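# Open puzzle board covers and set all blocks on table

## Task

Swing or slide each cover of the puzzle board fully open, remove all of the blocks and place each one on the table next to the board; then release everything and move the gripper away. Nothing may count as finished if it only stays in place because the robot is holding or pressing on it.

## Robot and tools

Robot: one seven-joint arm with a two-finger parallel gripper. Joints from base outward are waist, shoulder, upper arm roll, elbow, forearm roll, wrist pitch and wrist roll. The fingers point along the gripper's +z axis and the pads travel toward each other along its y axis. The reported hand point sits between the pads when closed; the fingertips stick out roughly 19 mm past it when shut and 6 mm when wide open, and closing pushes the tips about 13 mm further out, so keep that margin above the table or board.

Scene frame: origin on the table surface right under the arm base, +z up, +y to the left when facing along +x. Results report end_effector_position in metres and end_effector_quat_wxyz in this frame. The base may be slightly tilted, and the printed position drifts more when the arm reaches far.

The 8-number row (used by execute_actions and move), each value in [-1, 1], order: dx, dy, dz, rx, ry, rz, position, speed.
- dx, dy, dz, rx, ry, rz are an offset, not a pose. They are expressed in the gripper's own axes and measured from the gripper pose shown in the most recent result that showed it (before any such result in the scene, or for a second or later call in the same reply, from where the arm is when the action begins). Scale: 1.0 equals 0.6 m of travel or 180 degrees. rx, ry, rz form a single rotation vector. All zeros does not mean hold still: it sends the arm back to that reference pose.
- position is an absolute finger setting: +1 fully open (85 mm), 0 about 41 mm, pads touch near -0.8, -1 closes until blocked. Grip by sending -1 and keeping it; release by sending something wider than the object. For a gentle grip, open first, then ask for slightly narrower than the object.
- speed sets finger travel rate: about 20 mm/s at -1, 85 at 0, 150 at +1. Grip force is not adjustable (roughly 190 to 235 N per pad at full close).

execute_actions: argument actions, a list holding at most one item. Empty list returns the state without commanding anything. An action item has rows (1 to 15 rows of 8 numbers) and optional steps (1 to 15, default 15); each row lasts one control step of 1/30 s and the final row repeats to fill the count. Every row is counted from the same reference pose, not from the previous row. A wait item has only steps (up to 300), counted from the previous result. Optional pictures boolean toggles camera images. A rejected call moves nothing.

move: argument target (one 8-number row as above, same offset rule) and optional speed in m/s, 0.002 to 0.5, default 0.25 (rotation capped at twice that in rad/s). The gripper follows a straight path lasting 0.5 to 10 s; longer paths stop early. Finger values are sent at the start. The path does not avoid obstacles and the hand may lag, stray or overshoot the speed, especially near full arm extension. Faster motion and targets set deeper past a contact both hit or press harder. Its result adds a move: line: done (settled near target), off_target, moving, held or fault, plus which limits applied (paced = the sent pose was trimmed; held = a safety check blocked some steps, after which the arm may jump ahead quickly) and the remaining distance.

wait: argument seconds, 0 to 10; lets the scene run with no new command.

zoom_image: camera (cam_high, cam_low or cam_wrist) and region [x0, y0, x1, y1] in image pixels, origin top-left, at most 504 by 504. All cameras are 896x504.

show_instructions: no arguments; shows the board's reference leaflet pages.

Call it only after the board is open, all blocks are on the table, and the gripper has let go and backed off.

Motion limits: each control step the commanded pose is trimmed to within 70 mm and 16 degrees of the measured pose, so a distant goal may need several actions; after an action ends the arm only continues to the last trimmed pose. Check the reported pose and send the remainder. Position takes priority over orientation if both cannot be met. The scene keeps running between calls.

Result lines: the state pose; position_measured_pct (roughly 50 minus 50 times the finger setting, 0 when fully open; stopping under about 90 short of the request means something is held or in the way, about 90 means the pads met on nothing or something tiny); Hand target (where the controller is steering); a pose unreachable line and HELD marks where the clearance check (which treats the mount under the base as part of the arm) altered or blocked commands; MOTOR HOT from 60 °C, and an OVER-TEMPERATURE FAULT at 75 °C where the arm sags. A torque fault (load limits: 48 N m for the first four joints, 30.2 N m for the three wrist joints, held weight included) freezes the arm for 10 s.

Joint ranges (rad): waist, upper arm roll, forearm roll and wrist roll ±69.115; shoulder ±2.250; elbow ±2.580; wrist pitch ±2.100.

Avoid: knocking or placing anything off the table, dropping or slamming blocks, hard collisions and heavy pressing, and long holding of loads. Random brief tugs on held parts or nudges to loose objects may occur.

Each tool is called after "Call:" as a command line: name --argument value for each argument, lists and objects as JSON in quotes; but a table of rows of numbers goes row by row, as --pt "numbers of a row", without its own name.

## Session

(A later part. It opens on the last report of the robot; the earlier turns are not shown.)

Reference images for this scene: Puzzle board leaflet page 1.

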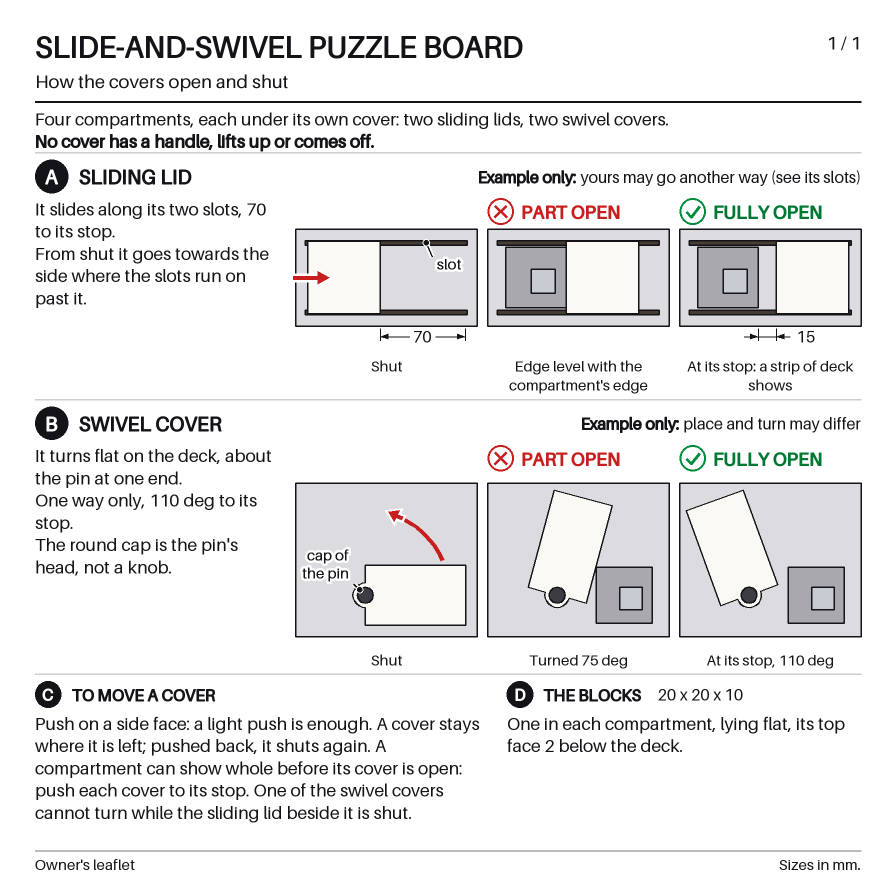

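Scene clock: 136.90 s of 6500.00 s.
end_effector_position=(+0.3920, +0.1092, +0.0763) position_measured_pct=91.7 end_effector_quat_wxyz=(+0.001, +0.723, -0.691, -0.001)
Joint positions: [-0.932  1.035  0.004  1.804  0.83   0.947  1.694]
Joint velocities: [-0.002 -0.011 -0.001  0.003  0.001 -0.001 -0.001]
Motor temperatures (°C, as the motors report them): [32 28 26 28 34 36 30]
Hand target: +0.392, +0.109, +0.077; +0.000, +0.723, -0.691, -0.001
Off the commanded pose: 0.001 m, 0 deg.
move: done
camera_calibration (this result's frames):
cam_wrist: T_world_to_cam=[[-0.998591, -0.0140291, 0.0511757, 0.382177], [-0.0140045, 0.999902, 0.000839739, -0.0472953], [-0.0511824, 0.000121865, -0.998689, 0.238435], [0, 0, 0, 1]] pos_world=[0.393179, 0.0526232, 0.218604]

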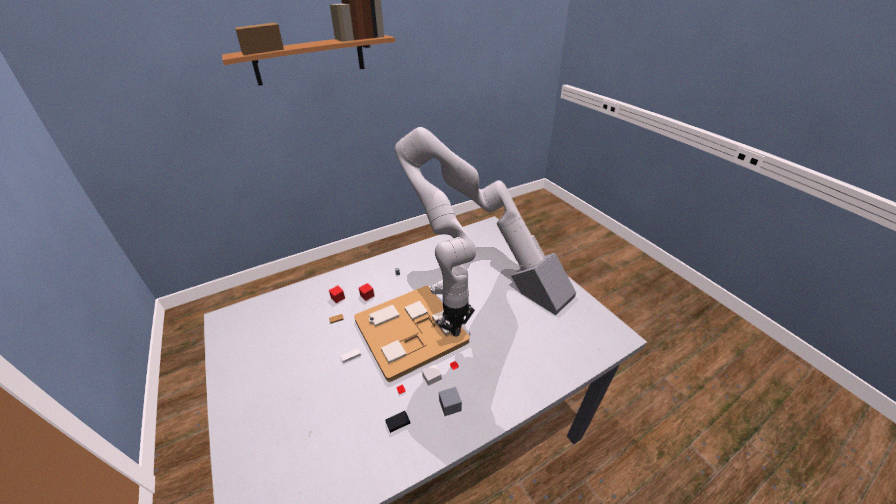

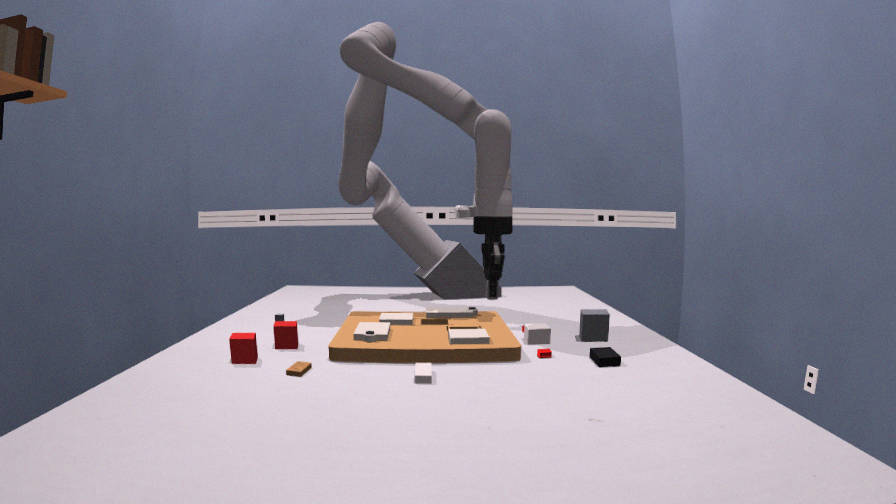

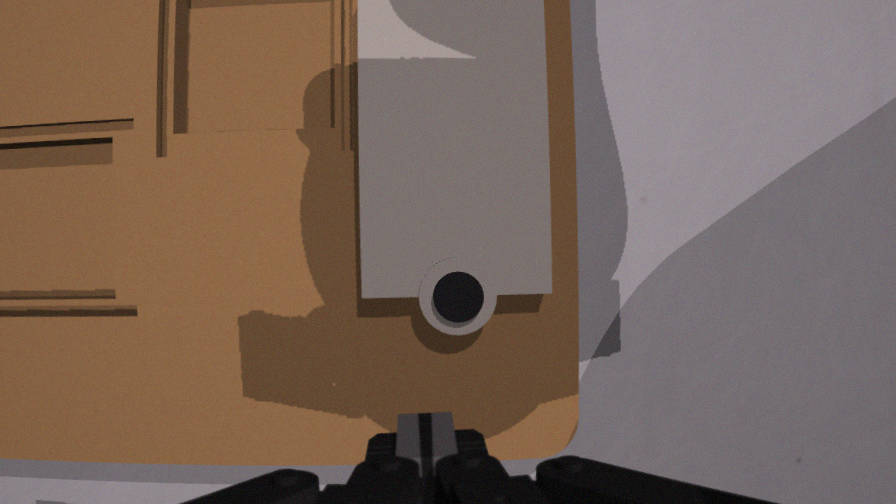

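Call:
move --target '[0.158,0.09,0,0,0,0,-1,0]'

Call:
move --target '[0,0,0.044,0,0,0,-1,0]' --speed 0.1

Call:
move --target '[0,-0.155,0,0,0,0,-1,0]' --speed 0.05

Call:
move --target '[-0.058,-0.022,0,0,0,0,-1,0]' --speed 0.03

Scene clock: 146.50 s of 6500.00 s.
end_effector_position=(+0.3420, +0.0122, +0.0759) position_measured_pct=91.7 end_effector_quat_wxyz=(+0.001, +0.723, -0.691, -0.001)
Joint positions: [-0.924  0.841  0.049  2.138  0.926  0.827  1.59 ]
Joint velocities: [-0.001 -0.011 -0.001  0.003  0.001  0.    -0.   ]
Motor temperatures (°C, as the motors report them): [32 28 26 28 34 36 30]
Hand target: +0.342, +0.012, +0.076; +0.001, +0.723, -0.691, -0.001
Off the commanded pose: 0.001 m, 0 deg.
After step 90, 5.70 s passed at rest.
move: done
camera_calibration (this result's frames):
cam_wrist: T_world_to_cam=[[-0.998572, -0.0145406, 0.0513963, 0.330873], [-0.0145618, 0.999894, -0.0000373056, 0.0492153], [-0.0513903, -0.000785675, -0.998678, 0.235619], [0, 0, 0, 1]] pos_world=[0.343226, -0.0442138, 0.218304]

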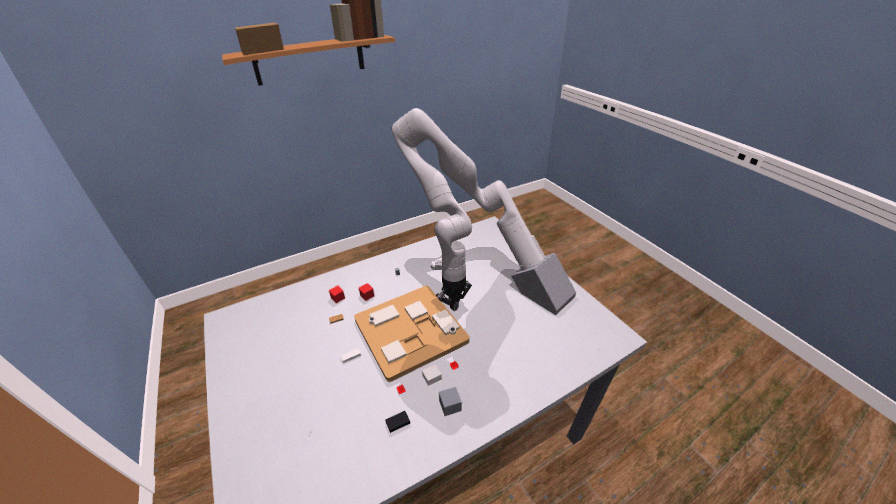

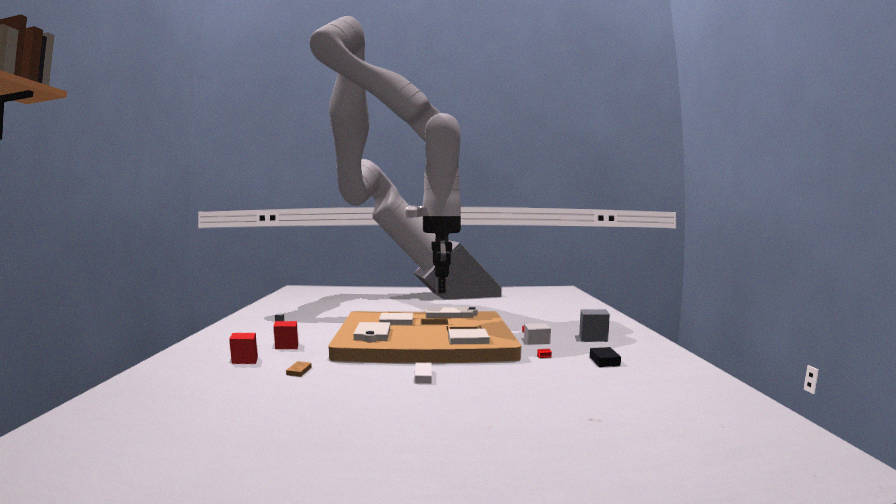

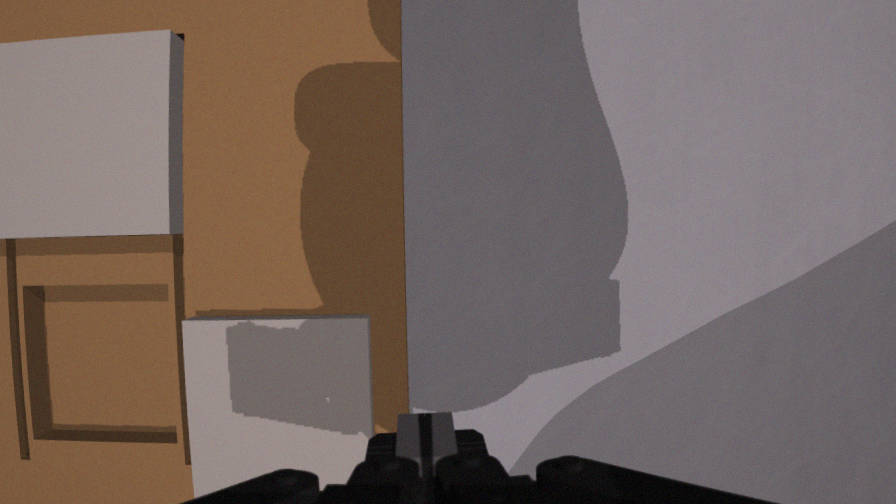

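Scene clock: 147.23 s of 6500.00 s.
end_effector_position=(+0.3421, +0.0122, +0.0496) position_measured_pct=91.7 end_effector_quat_wxyz=(+0.001, +0.723, -0.691, -0.001)
Joint positions: [-0.905  0.894  0.084  2.155  1.001  0.758  1.535]
Joint velocities: [ 0.001  0.005  0.001  0.    -0.002 -0.001 -0.   ]
Motor temperatures (°C, as the motors report them): [32 28 26 28 34 36 30]
Hand target: +0.342, +0.012, +0.049; +0.001, +0.723, -0.691, -0.001
Off the commanded pose: 0.000 m, 0 deg.
move: done
camera_calibration (this result's frames):
cam_wrist: T_world_to_cam=[[-0.998601, -0.0142743, 0.0509164, 0.33236], [-0.0142805, 0.999898, 0.000241585, 0.049082], [-0.0509146, -0.000485863, -0.998703, 0.209225], [0, 0, 0, 1]] pos_world=[0.343249, -0.0442311, 0.192019]

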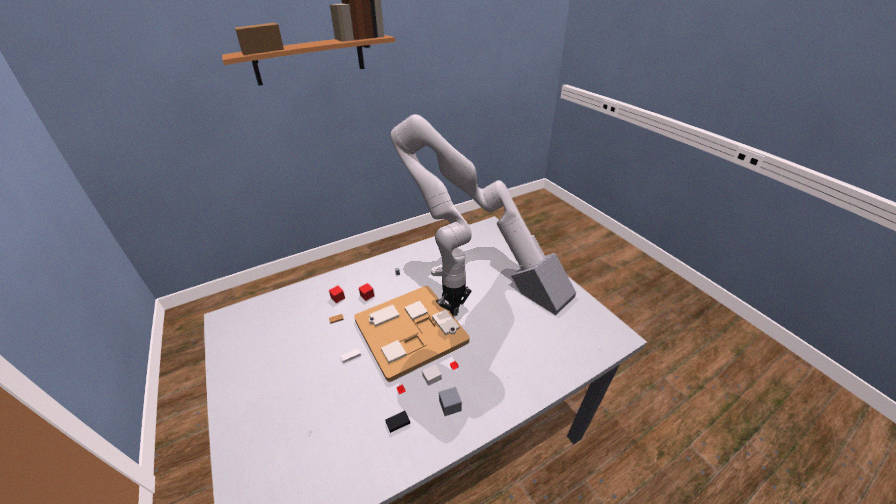

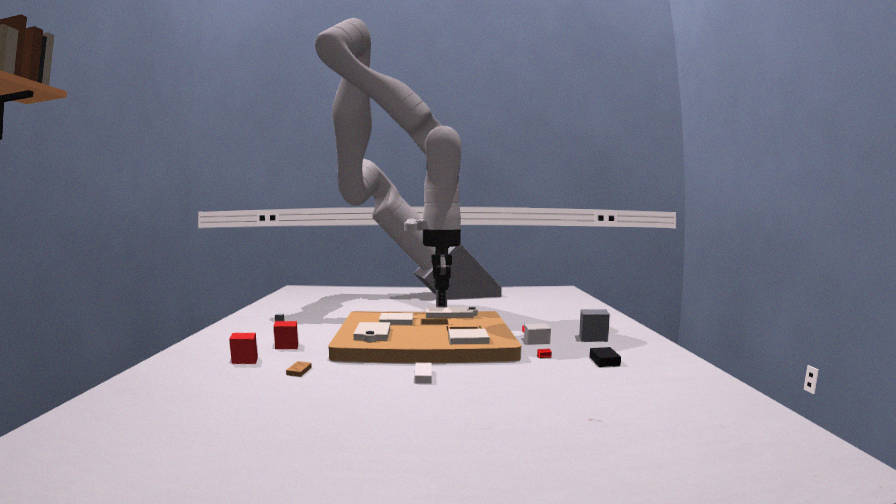

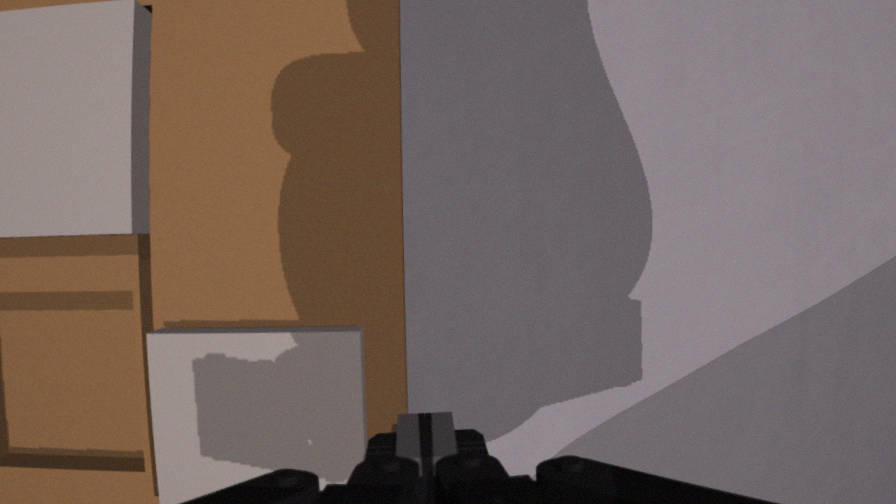

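Scene clock: 149.37 s of 6500.00 s.
end_effector_position=(+0.4349, +0.0160, +0.0495) position_measured_pct=91.7 end_effector_quat_wxyz=(+0.001, +0.723, -0.691, -0.001)
Joint positions: [-0.774  0.907  0.069  1.883  0.921  0.891  1.828]
Joint velocities: [ 0.003  0.001  0.001 -0.002  0.    -0.002  0.001]
Motor temperatures (°C, as the motors report them): [32 28 26 28 34 36 30]
Hand target: +0.435, +0.016, +0.049; +0.001, +0.723, -0.691, -0.001
Off the commanded pose: 0.000 m, 0 deg.
move: done
camera_calibration (this result's frames):
cam_wrist: T_world_to_cam=[[-0.99859, -0.0142908, 0.0511289, 0.425082], [-0.0143073, 0.999898, 0.0000444621, 0.0466351], [-0.0511243, -0.000687116, -0.998692, 0.213926], [0, 0, 0, 1]] pos_world=[0.436086, -0.0404086, 0.19191]

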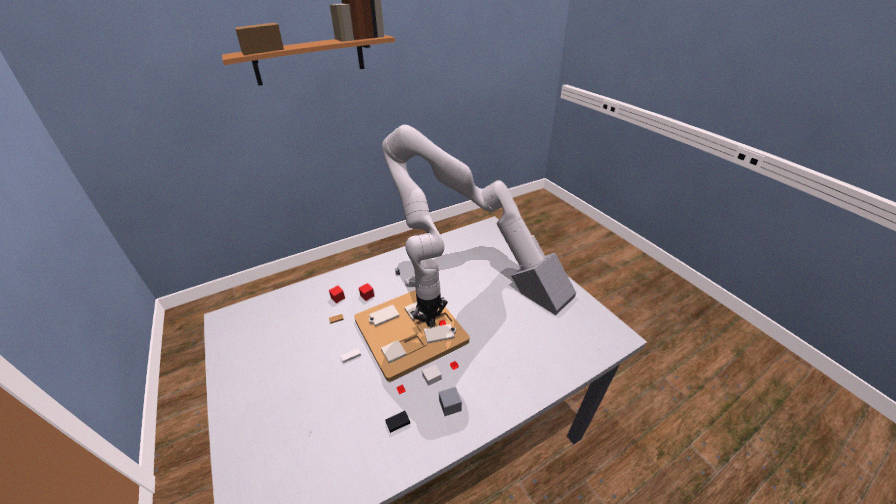

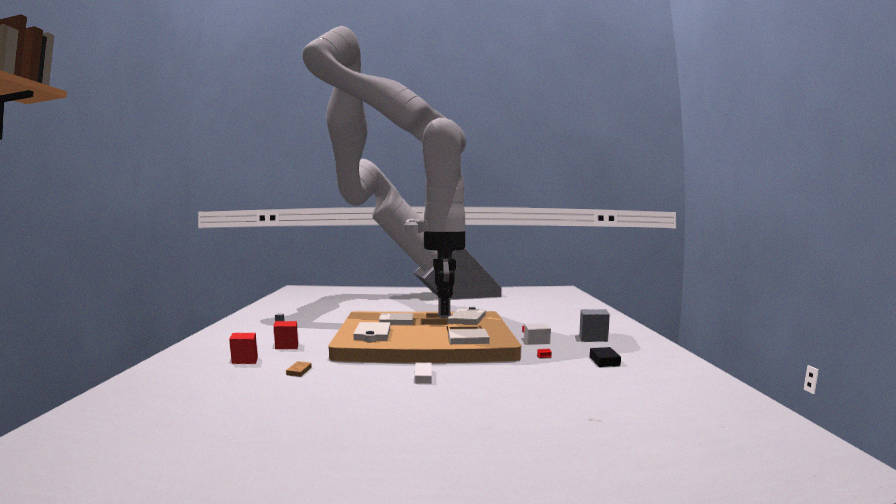

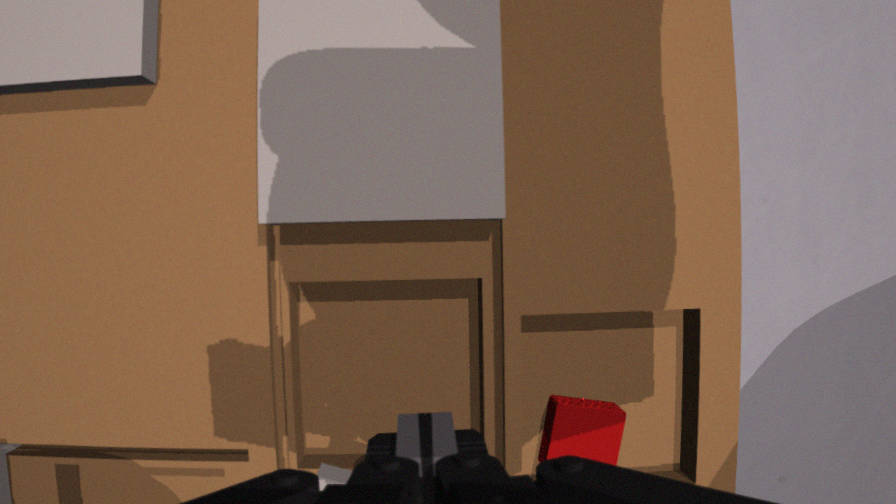

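Scene clock: 150.87 s of 6500.00 s.
end_effector_position=(+0.4466, +0.0511, +0.0496) position_measured_pct=91.7 end_effector_quat_wxyz=(+0.001, +0.723, -0.691, -0.001)
Joint positions: [-0.792  0.978  0.049  1.784  0.89   0.927  1.837]
Joint velocities: [ 0.     0.002 -0.001 -0.001  0.     0.    -0.   ]
Motor temperatures (°C, as the motors report them): [32 28 26 28 34 36 30]
Hand target: +0.447, +0.051, +0.050; +0.001, +0.723, -0.691, -0.001
Off the commanded pose: 0.000 m, 0 deg.
move: done
camera_calibration (this result's frames):
cam_wrist: T_world_to_cam=[[-0.998592, -0.0139708, 0.0511713, 0.437294], [-0.0139903, 0.999902, -0.0000211572, 0.0115378], [-0.051166, -0.000737028, -0.99869, 0.21461], [0, 0, 0, 1]] pos_world=[0.44782, -0.00526911, 0.191952]

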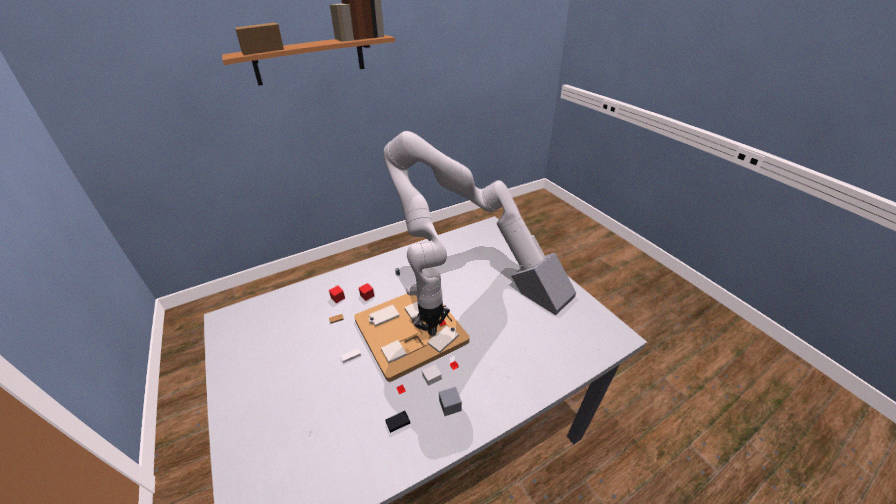

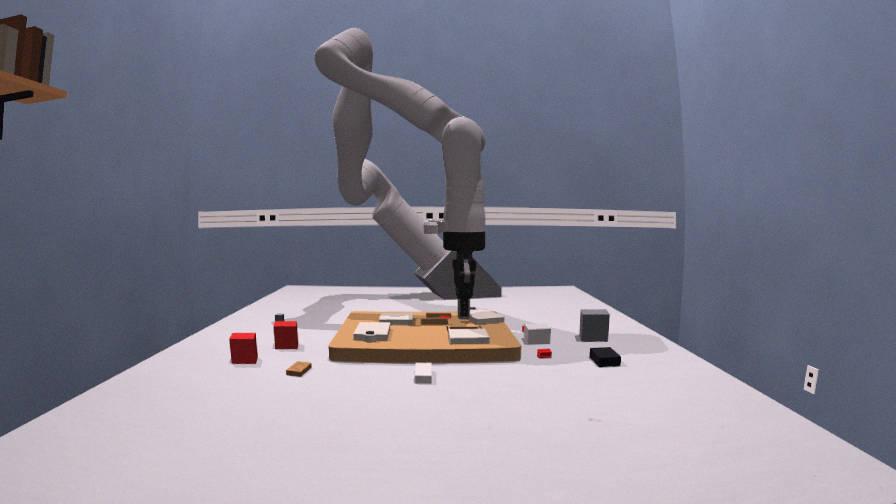

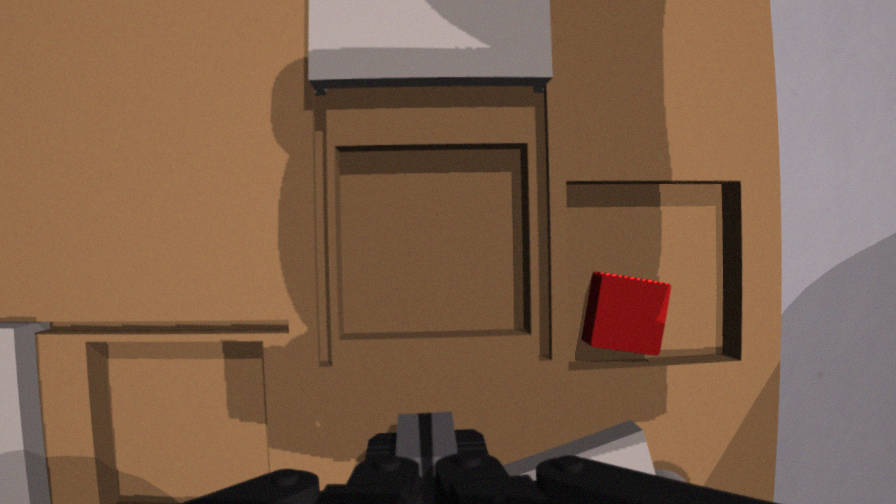

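Call:
move --target '[-0.01,0,0,0,0,0,-1,0]' --speed 0.008

Call:
move --target '[0.045,0.04,-0.008,0,0,0,-1,0]' --speed 0.1

Call:
move --target '[0.014,0.043,0,0,0,0.065,-0.33,0]' --speed 0.1

Scene clock: 163.47 s of 6500.00 s.
end_effector_position=(+0.4468, +0.0546, +0.0492) position_measured_pct=91.7 end_effector_quat_wxyz=(+0.003, +0.722, -0.692, +0.000)
Joint positions: [-0.796  0.988  0.047  1.774  0.887  0.934  1.832]
Joint velocities: [ 0.003  0.    -0.004 -0.     0.003  0.004 -0.002]
Motor temperatures (°C, as the motors report them): [32 28 26 28 34 36 30]
Hand target: +0.446, +0.057, +0.050; +0.001, +0.723, -0.691, -0.001
Off the commanded pose: 0.003 m, 0 deg.
After step 90, 8.63 s passed at rest.
move: done
camera_calibration (this result's frames):
cam_wrist: T_world_to_cam=[[-0.998596, -0.0116171, 0.0516774, 0.437393], [-0.0118588, 0.99992, -0.00437205, 0.00734185], [-0.0516225, -0.00497875, -0.998654, 0.214677], [0, 0, 0, 1]] pos_world=[0.447948, -0.00119119, 0.191817]

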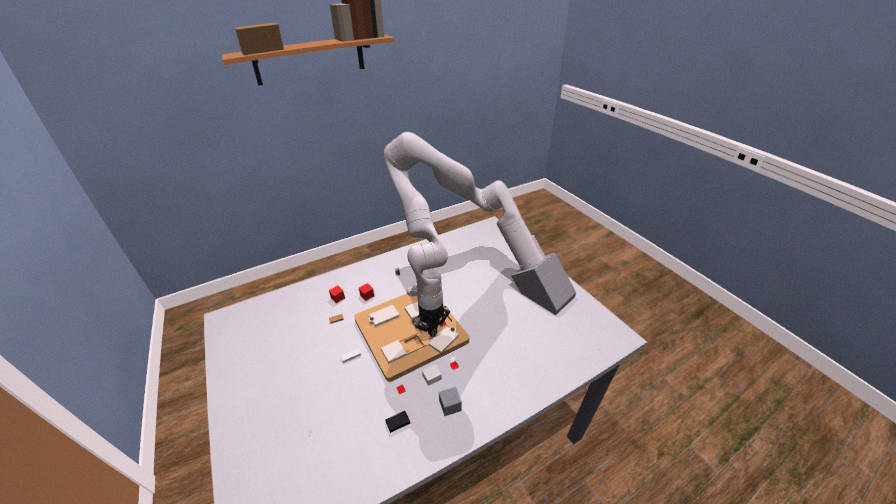

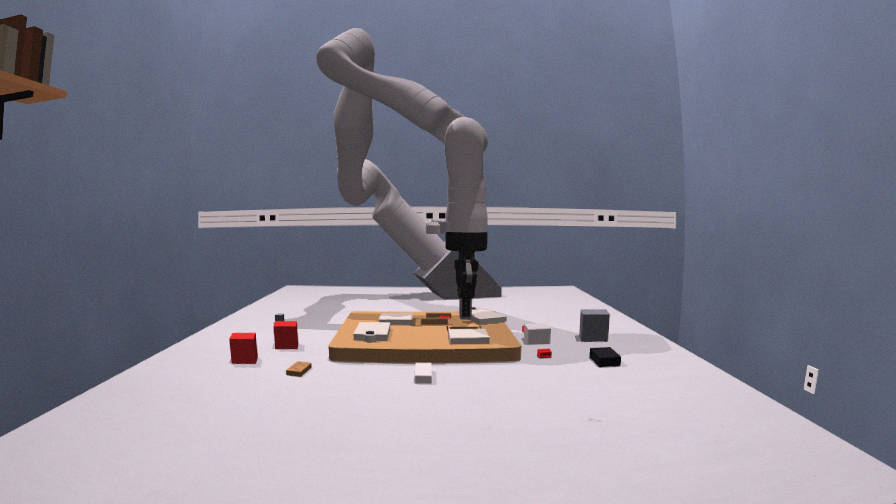

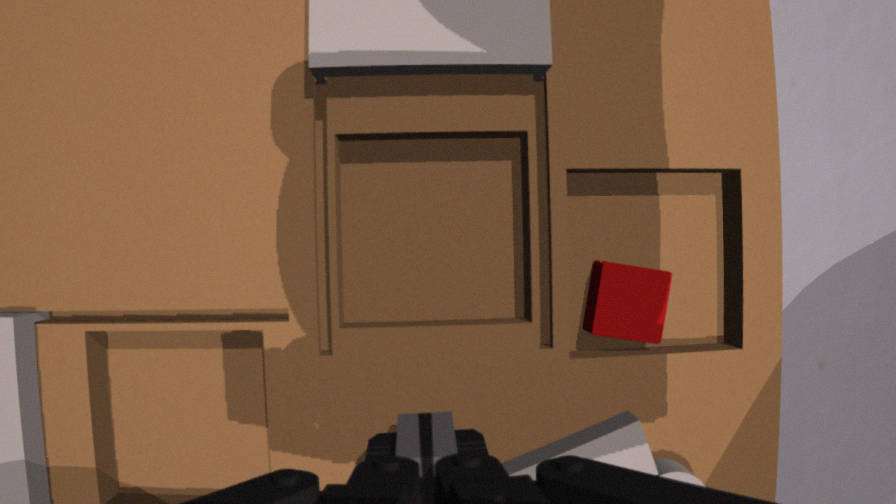

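Scene clock: 164.23 s of 6500.00 s.
end_effector_position=(+0.4238, +0.0267, +0.0539) position_measured_pct=91.7 end_effector_quat_wxyz=(+0.003, +0.722, -0.692, +0.000)
Joint positions: [-0.803  0.92   0.059  1.892  0.913  0.897  1.79 ]
Joint velocities: [-0.001 -0.005 -0.     0.002  0.001  0.    -0.   ]
Motor temperatures (°C, as the motors report them): [32 28 26 28 34 36 30]
Hand target: +0.424, +0.027, +0.054; +0.003, +0.722, -0.692, +0.001
Off the commanded pose: 0.000 m, 0 deg.
move: done
camera_calibration (this result's frames):
cam_wrist: T_world_to_cam=[[-0.998581, -0.0118565, 0.0519147, 0.413883], [-0.0121181, 0.999915, -0.00472748, 0.035092], [-0.0518542, -0.00534988, -0.99864, 0.218218], [0, 0, 0, 1]] pos_world=[0.425037, -0.0290144, 0.1966]

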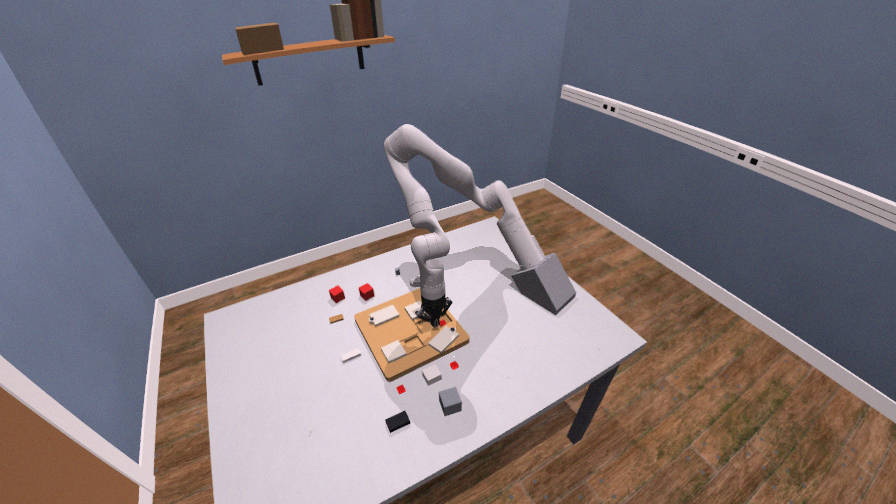

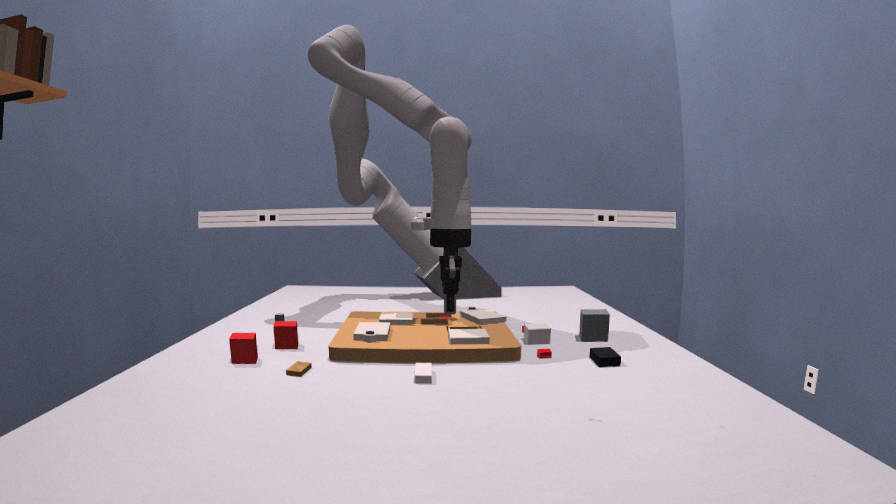

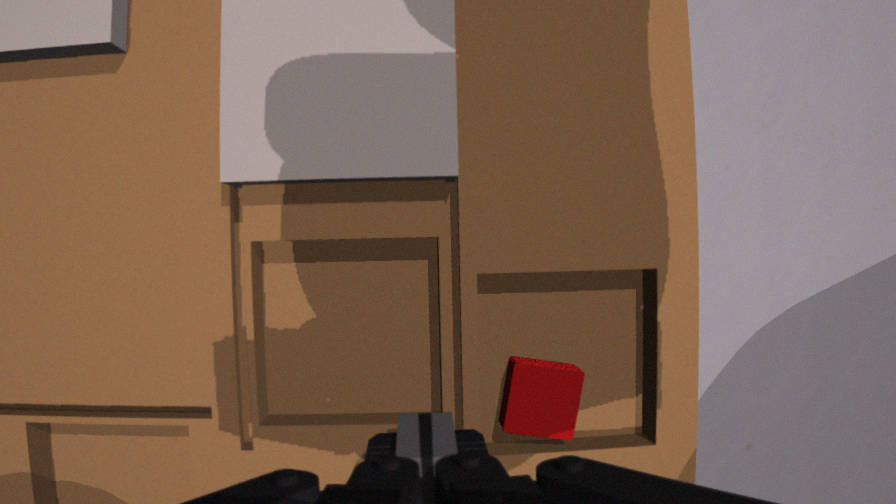

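Scene clock: 165.50 s of 6500.00 s.
end_effector_position=(+0.3984, +0.0172, +0.0539) position_measured_pct=66.7 end_effector_quat_wxyz=(-0.003, -0.648, +0.762, -0.001)
Joint positions: [-0.858  0.899  0.111  1.985  0.91   0.831  1.541]
Joint velocities: [-0.003 -0.002 -0.002  0.002  0.002  0.    -0.002]
Motor temperatures (°C, as the motors report them): [32 28 26 28 34 36 30]
Hand target: +0.398, +0.017, +0.054; -0.003, -0.648, +0.762, -0.001
Off the commanded pose: 0.000 m, 0 deg.
move: done
camera_calibration (this result's frames):
cam_wrist: T_world_to_cam=[[-0.980237, 0.191117, 0.0510774, 0.377613], [0.191086, 0.981558, -0.00552176, -0.0363131], [-0.0511907, 0.00434755, -0.998679, 0.216374], [0, 0, 0, 1]] pos_world=[0.388165, -0.0374653, 0.1966]

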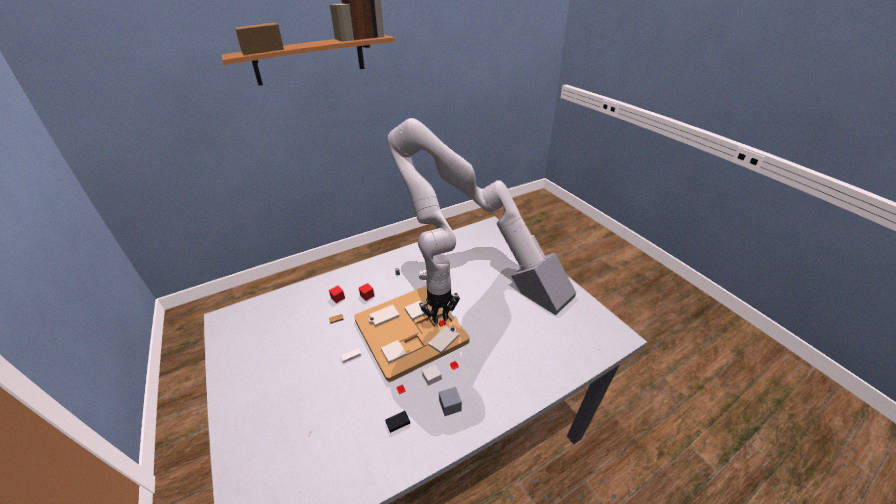

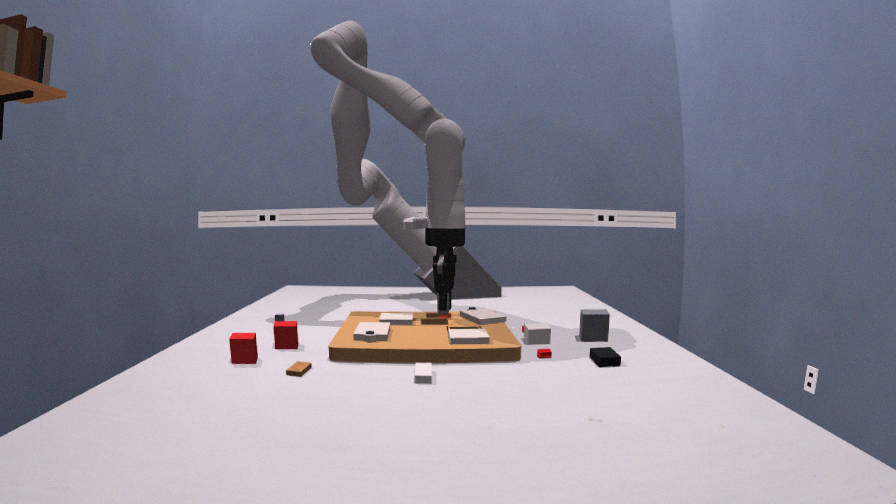

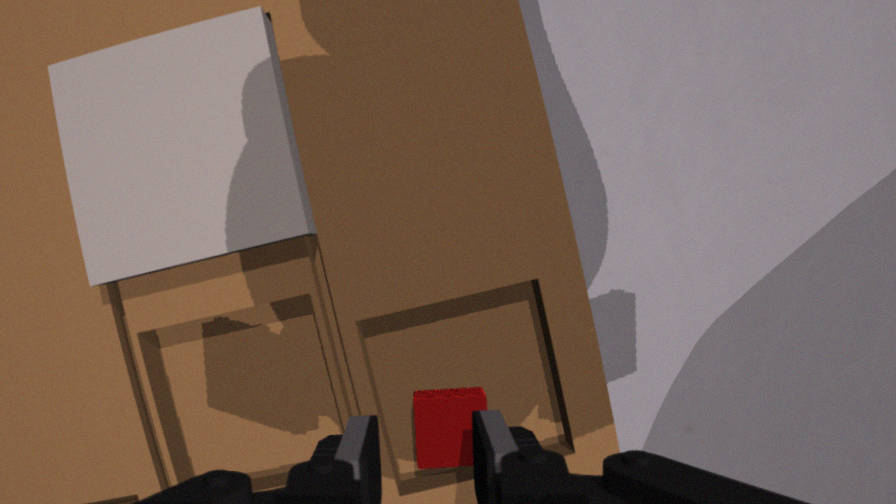

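Call:
move --target '[0.015,0.011,0,0,0,0,-0.33,0]' --speed 0.05

Call:
move --target '[0,0,0.016,0,0,0,-0.33,0]' --speed 0.015

Scene clock: 175.07 s of 6500.00 s.
end_effector_position=(+0.3904, +0.0094, +0.0539) position_measured_pct=66.7 end_effector_quat_wxyz=(-0.003, -0.648, +0.762, -0.001)
Joint positions: [-0.862  0.883  0.117  2.021  0.922  0.816  1.522]
Joint velocities: [-0.001 -0.002 -0.001  0.001  0.002  0.    -0.   ]
Motor temperatures (°C, as the motors report them): [32 28 26 28 34 36 30]
Hand target: +0.390, +0.009, +0.054; -0.003, -0.648, +0.762, -0.001
Off the commanded pose: 0.000 m, 0 deg.
After step 90, 5.87 s passed at rest.
move: done
camera_calibration (this result's frames):
cam_wrist: T_world_to_cam=[[-0.98024, 0.191083, 0.0511506, 0.371263], [0.191045, 0.981565, -0.00568633, -0.0271039], [-0.0512942, 0.00419808, -0.998675, 0.216018], [0, 0, 0, 1]] pos_world=[0.380186, -0.0452448, 0.196587]

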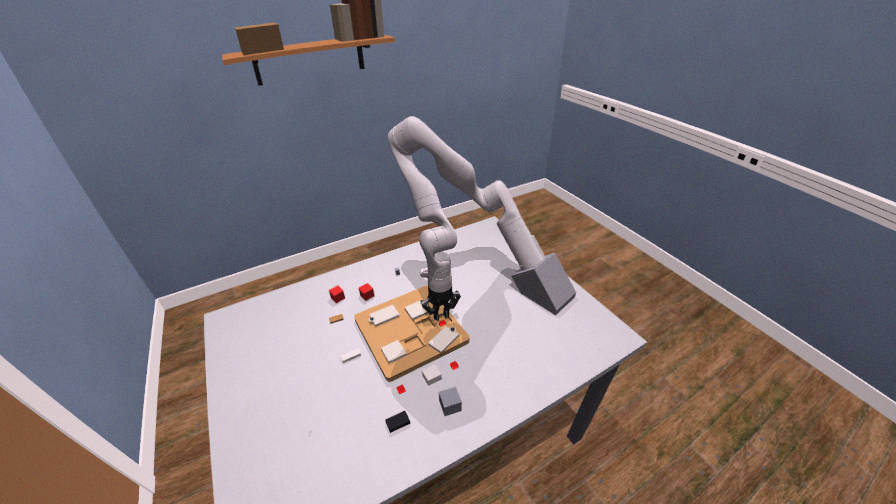

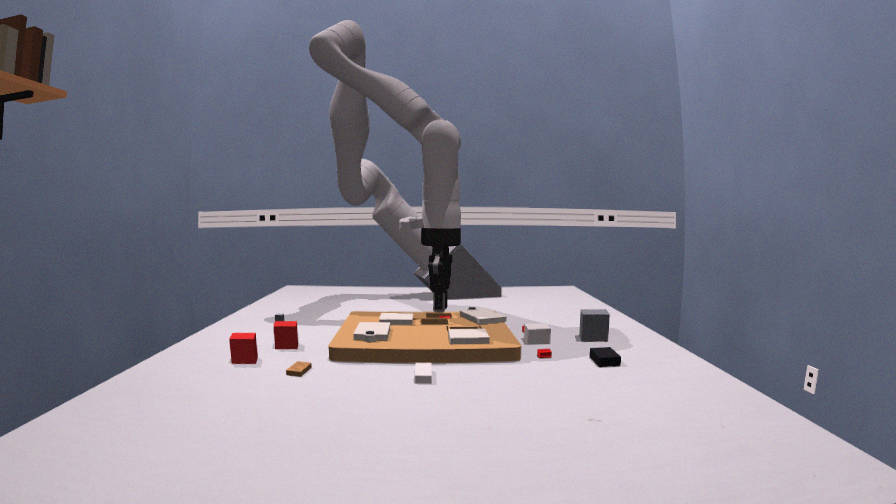

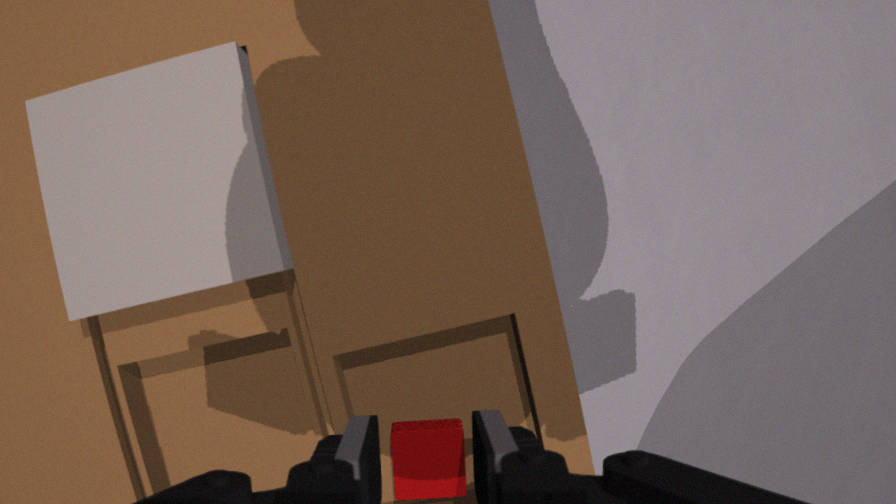

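Scene clock: 175.93 s of 6500.00 s.
end_effector_position=(+0.3904, +0.0094, +0.0443) position_measured_pct=66.7 end_effector_quat_wxyz=(-0.003, -0.648, +0.762, -0.001)
Joint positions: [-0.855  0.9    0.128  2.026  0.944  0.792  1.507]
Joint velocities: [ 0.001  0.002  0.     0.001  0.    -0.001 -0.   ]
Motor temperatures (°C, as the motors report them): [32 28 26 28 34 36 30]
Hand target: +0.390, +0.009, +0.044; -0.003, -0.648, +0.762, -0.001
Off the commanded pose: 0.000 m, 0 deg.
move: done
camera_calibration (this result's frames):
cam_wrist: T_world_to_cam=[[-0.980232, 0.191164, 0.0509999, 0.371791], [0.191131, 0.981549, -0.00557793, -0.027157], [-0.0511252, 0.00427998, -0.998683, 0.206419], [0, 0, 0, 1]] pos_world=[0.380185, -0.0453006, 0.187035]

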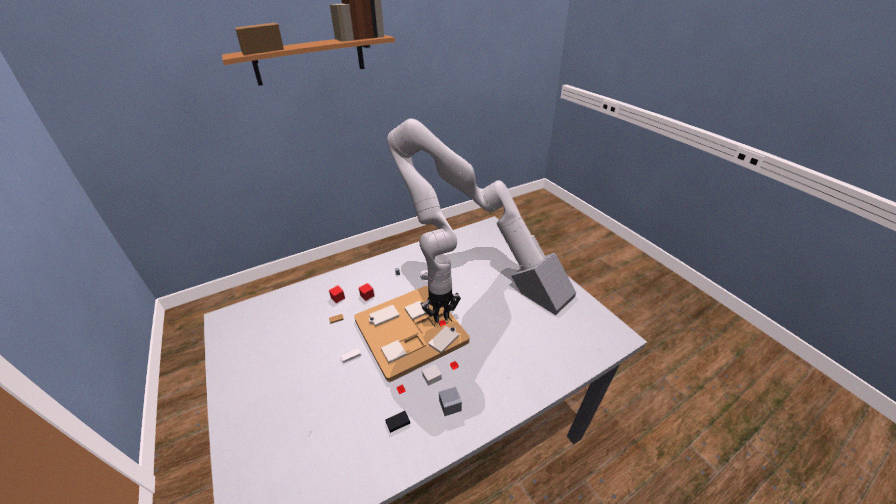

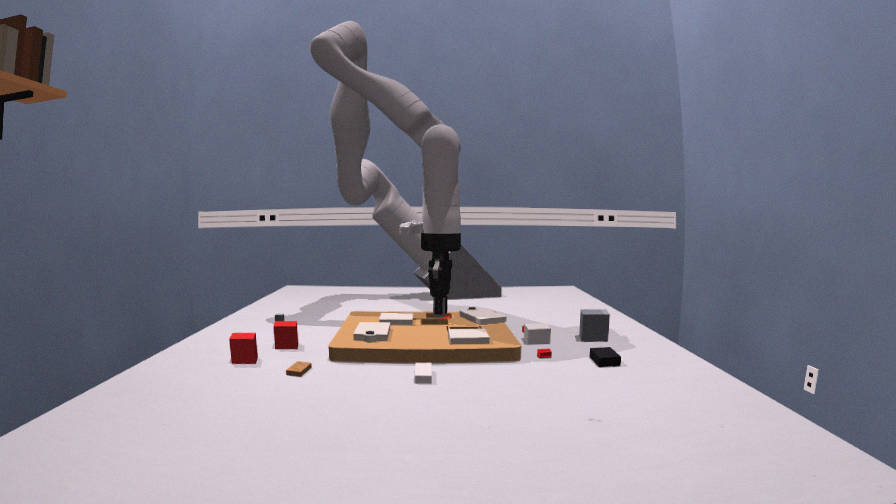

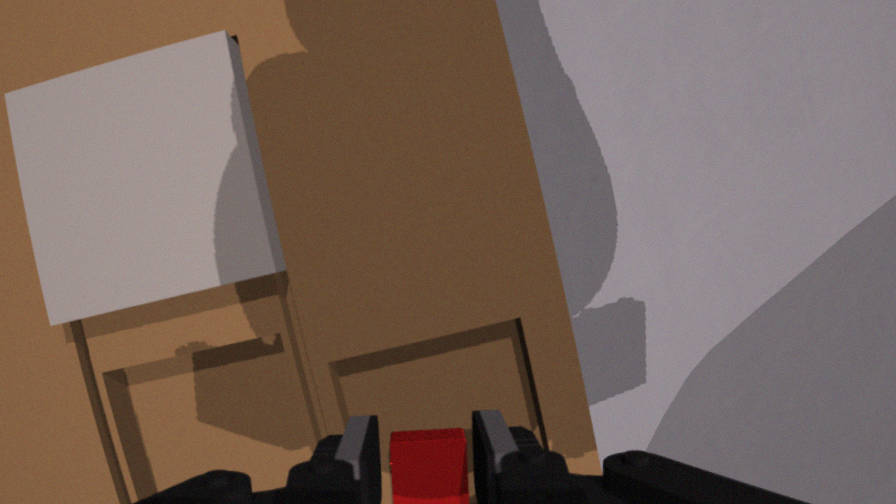

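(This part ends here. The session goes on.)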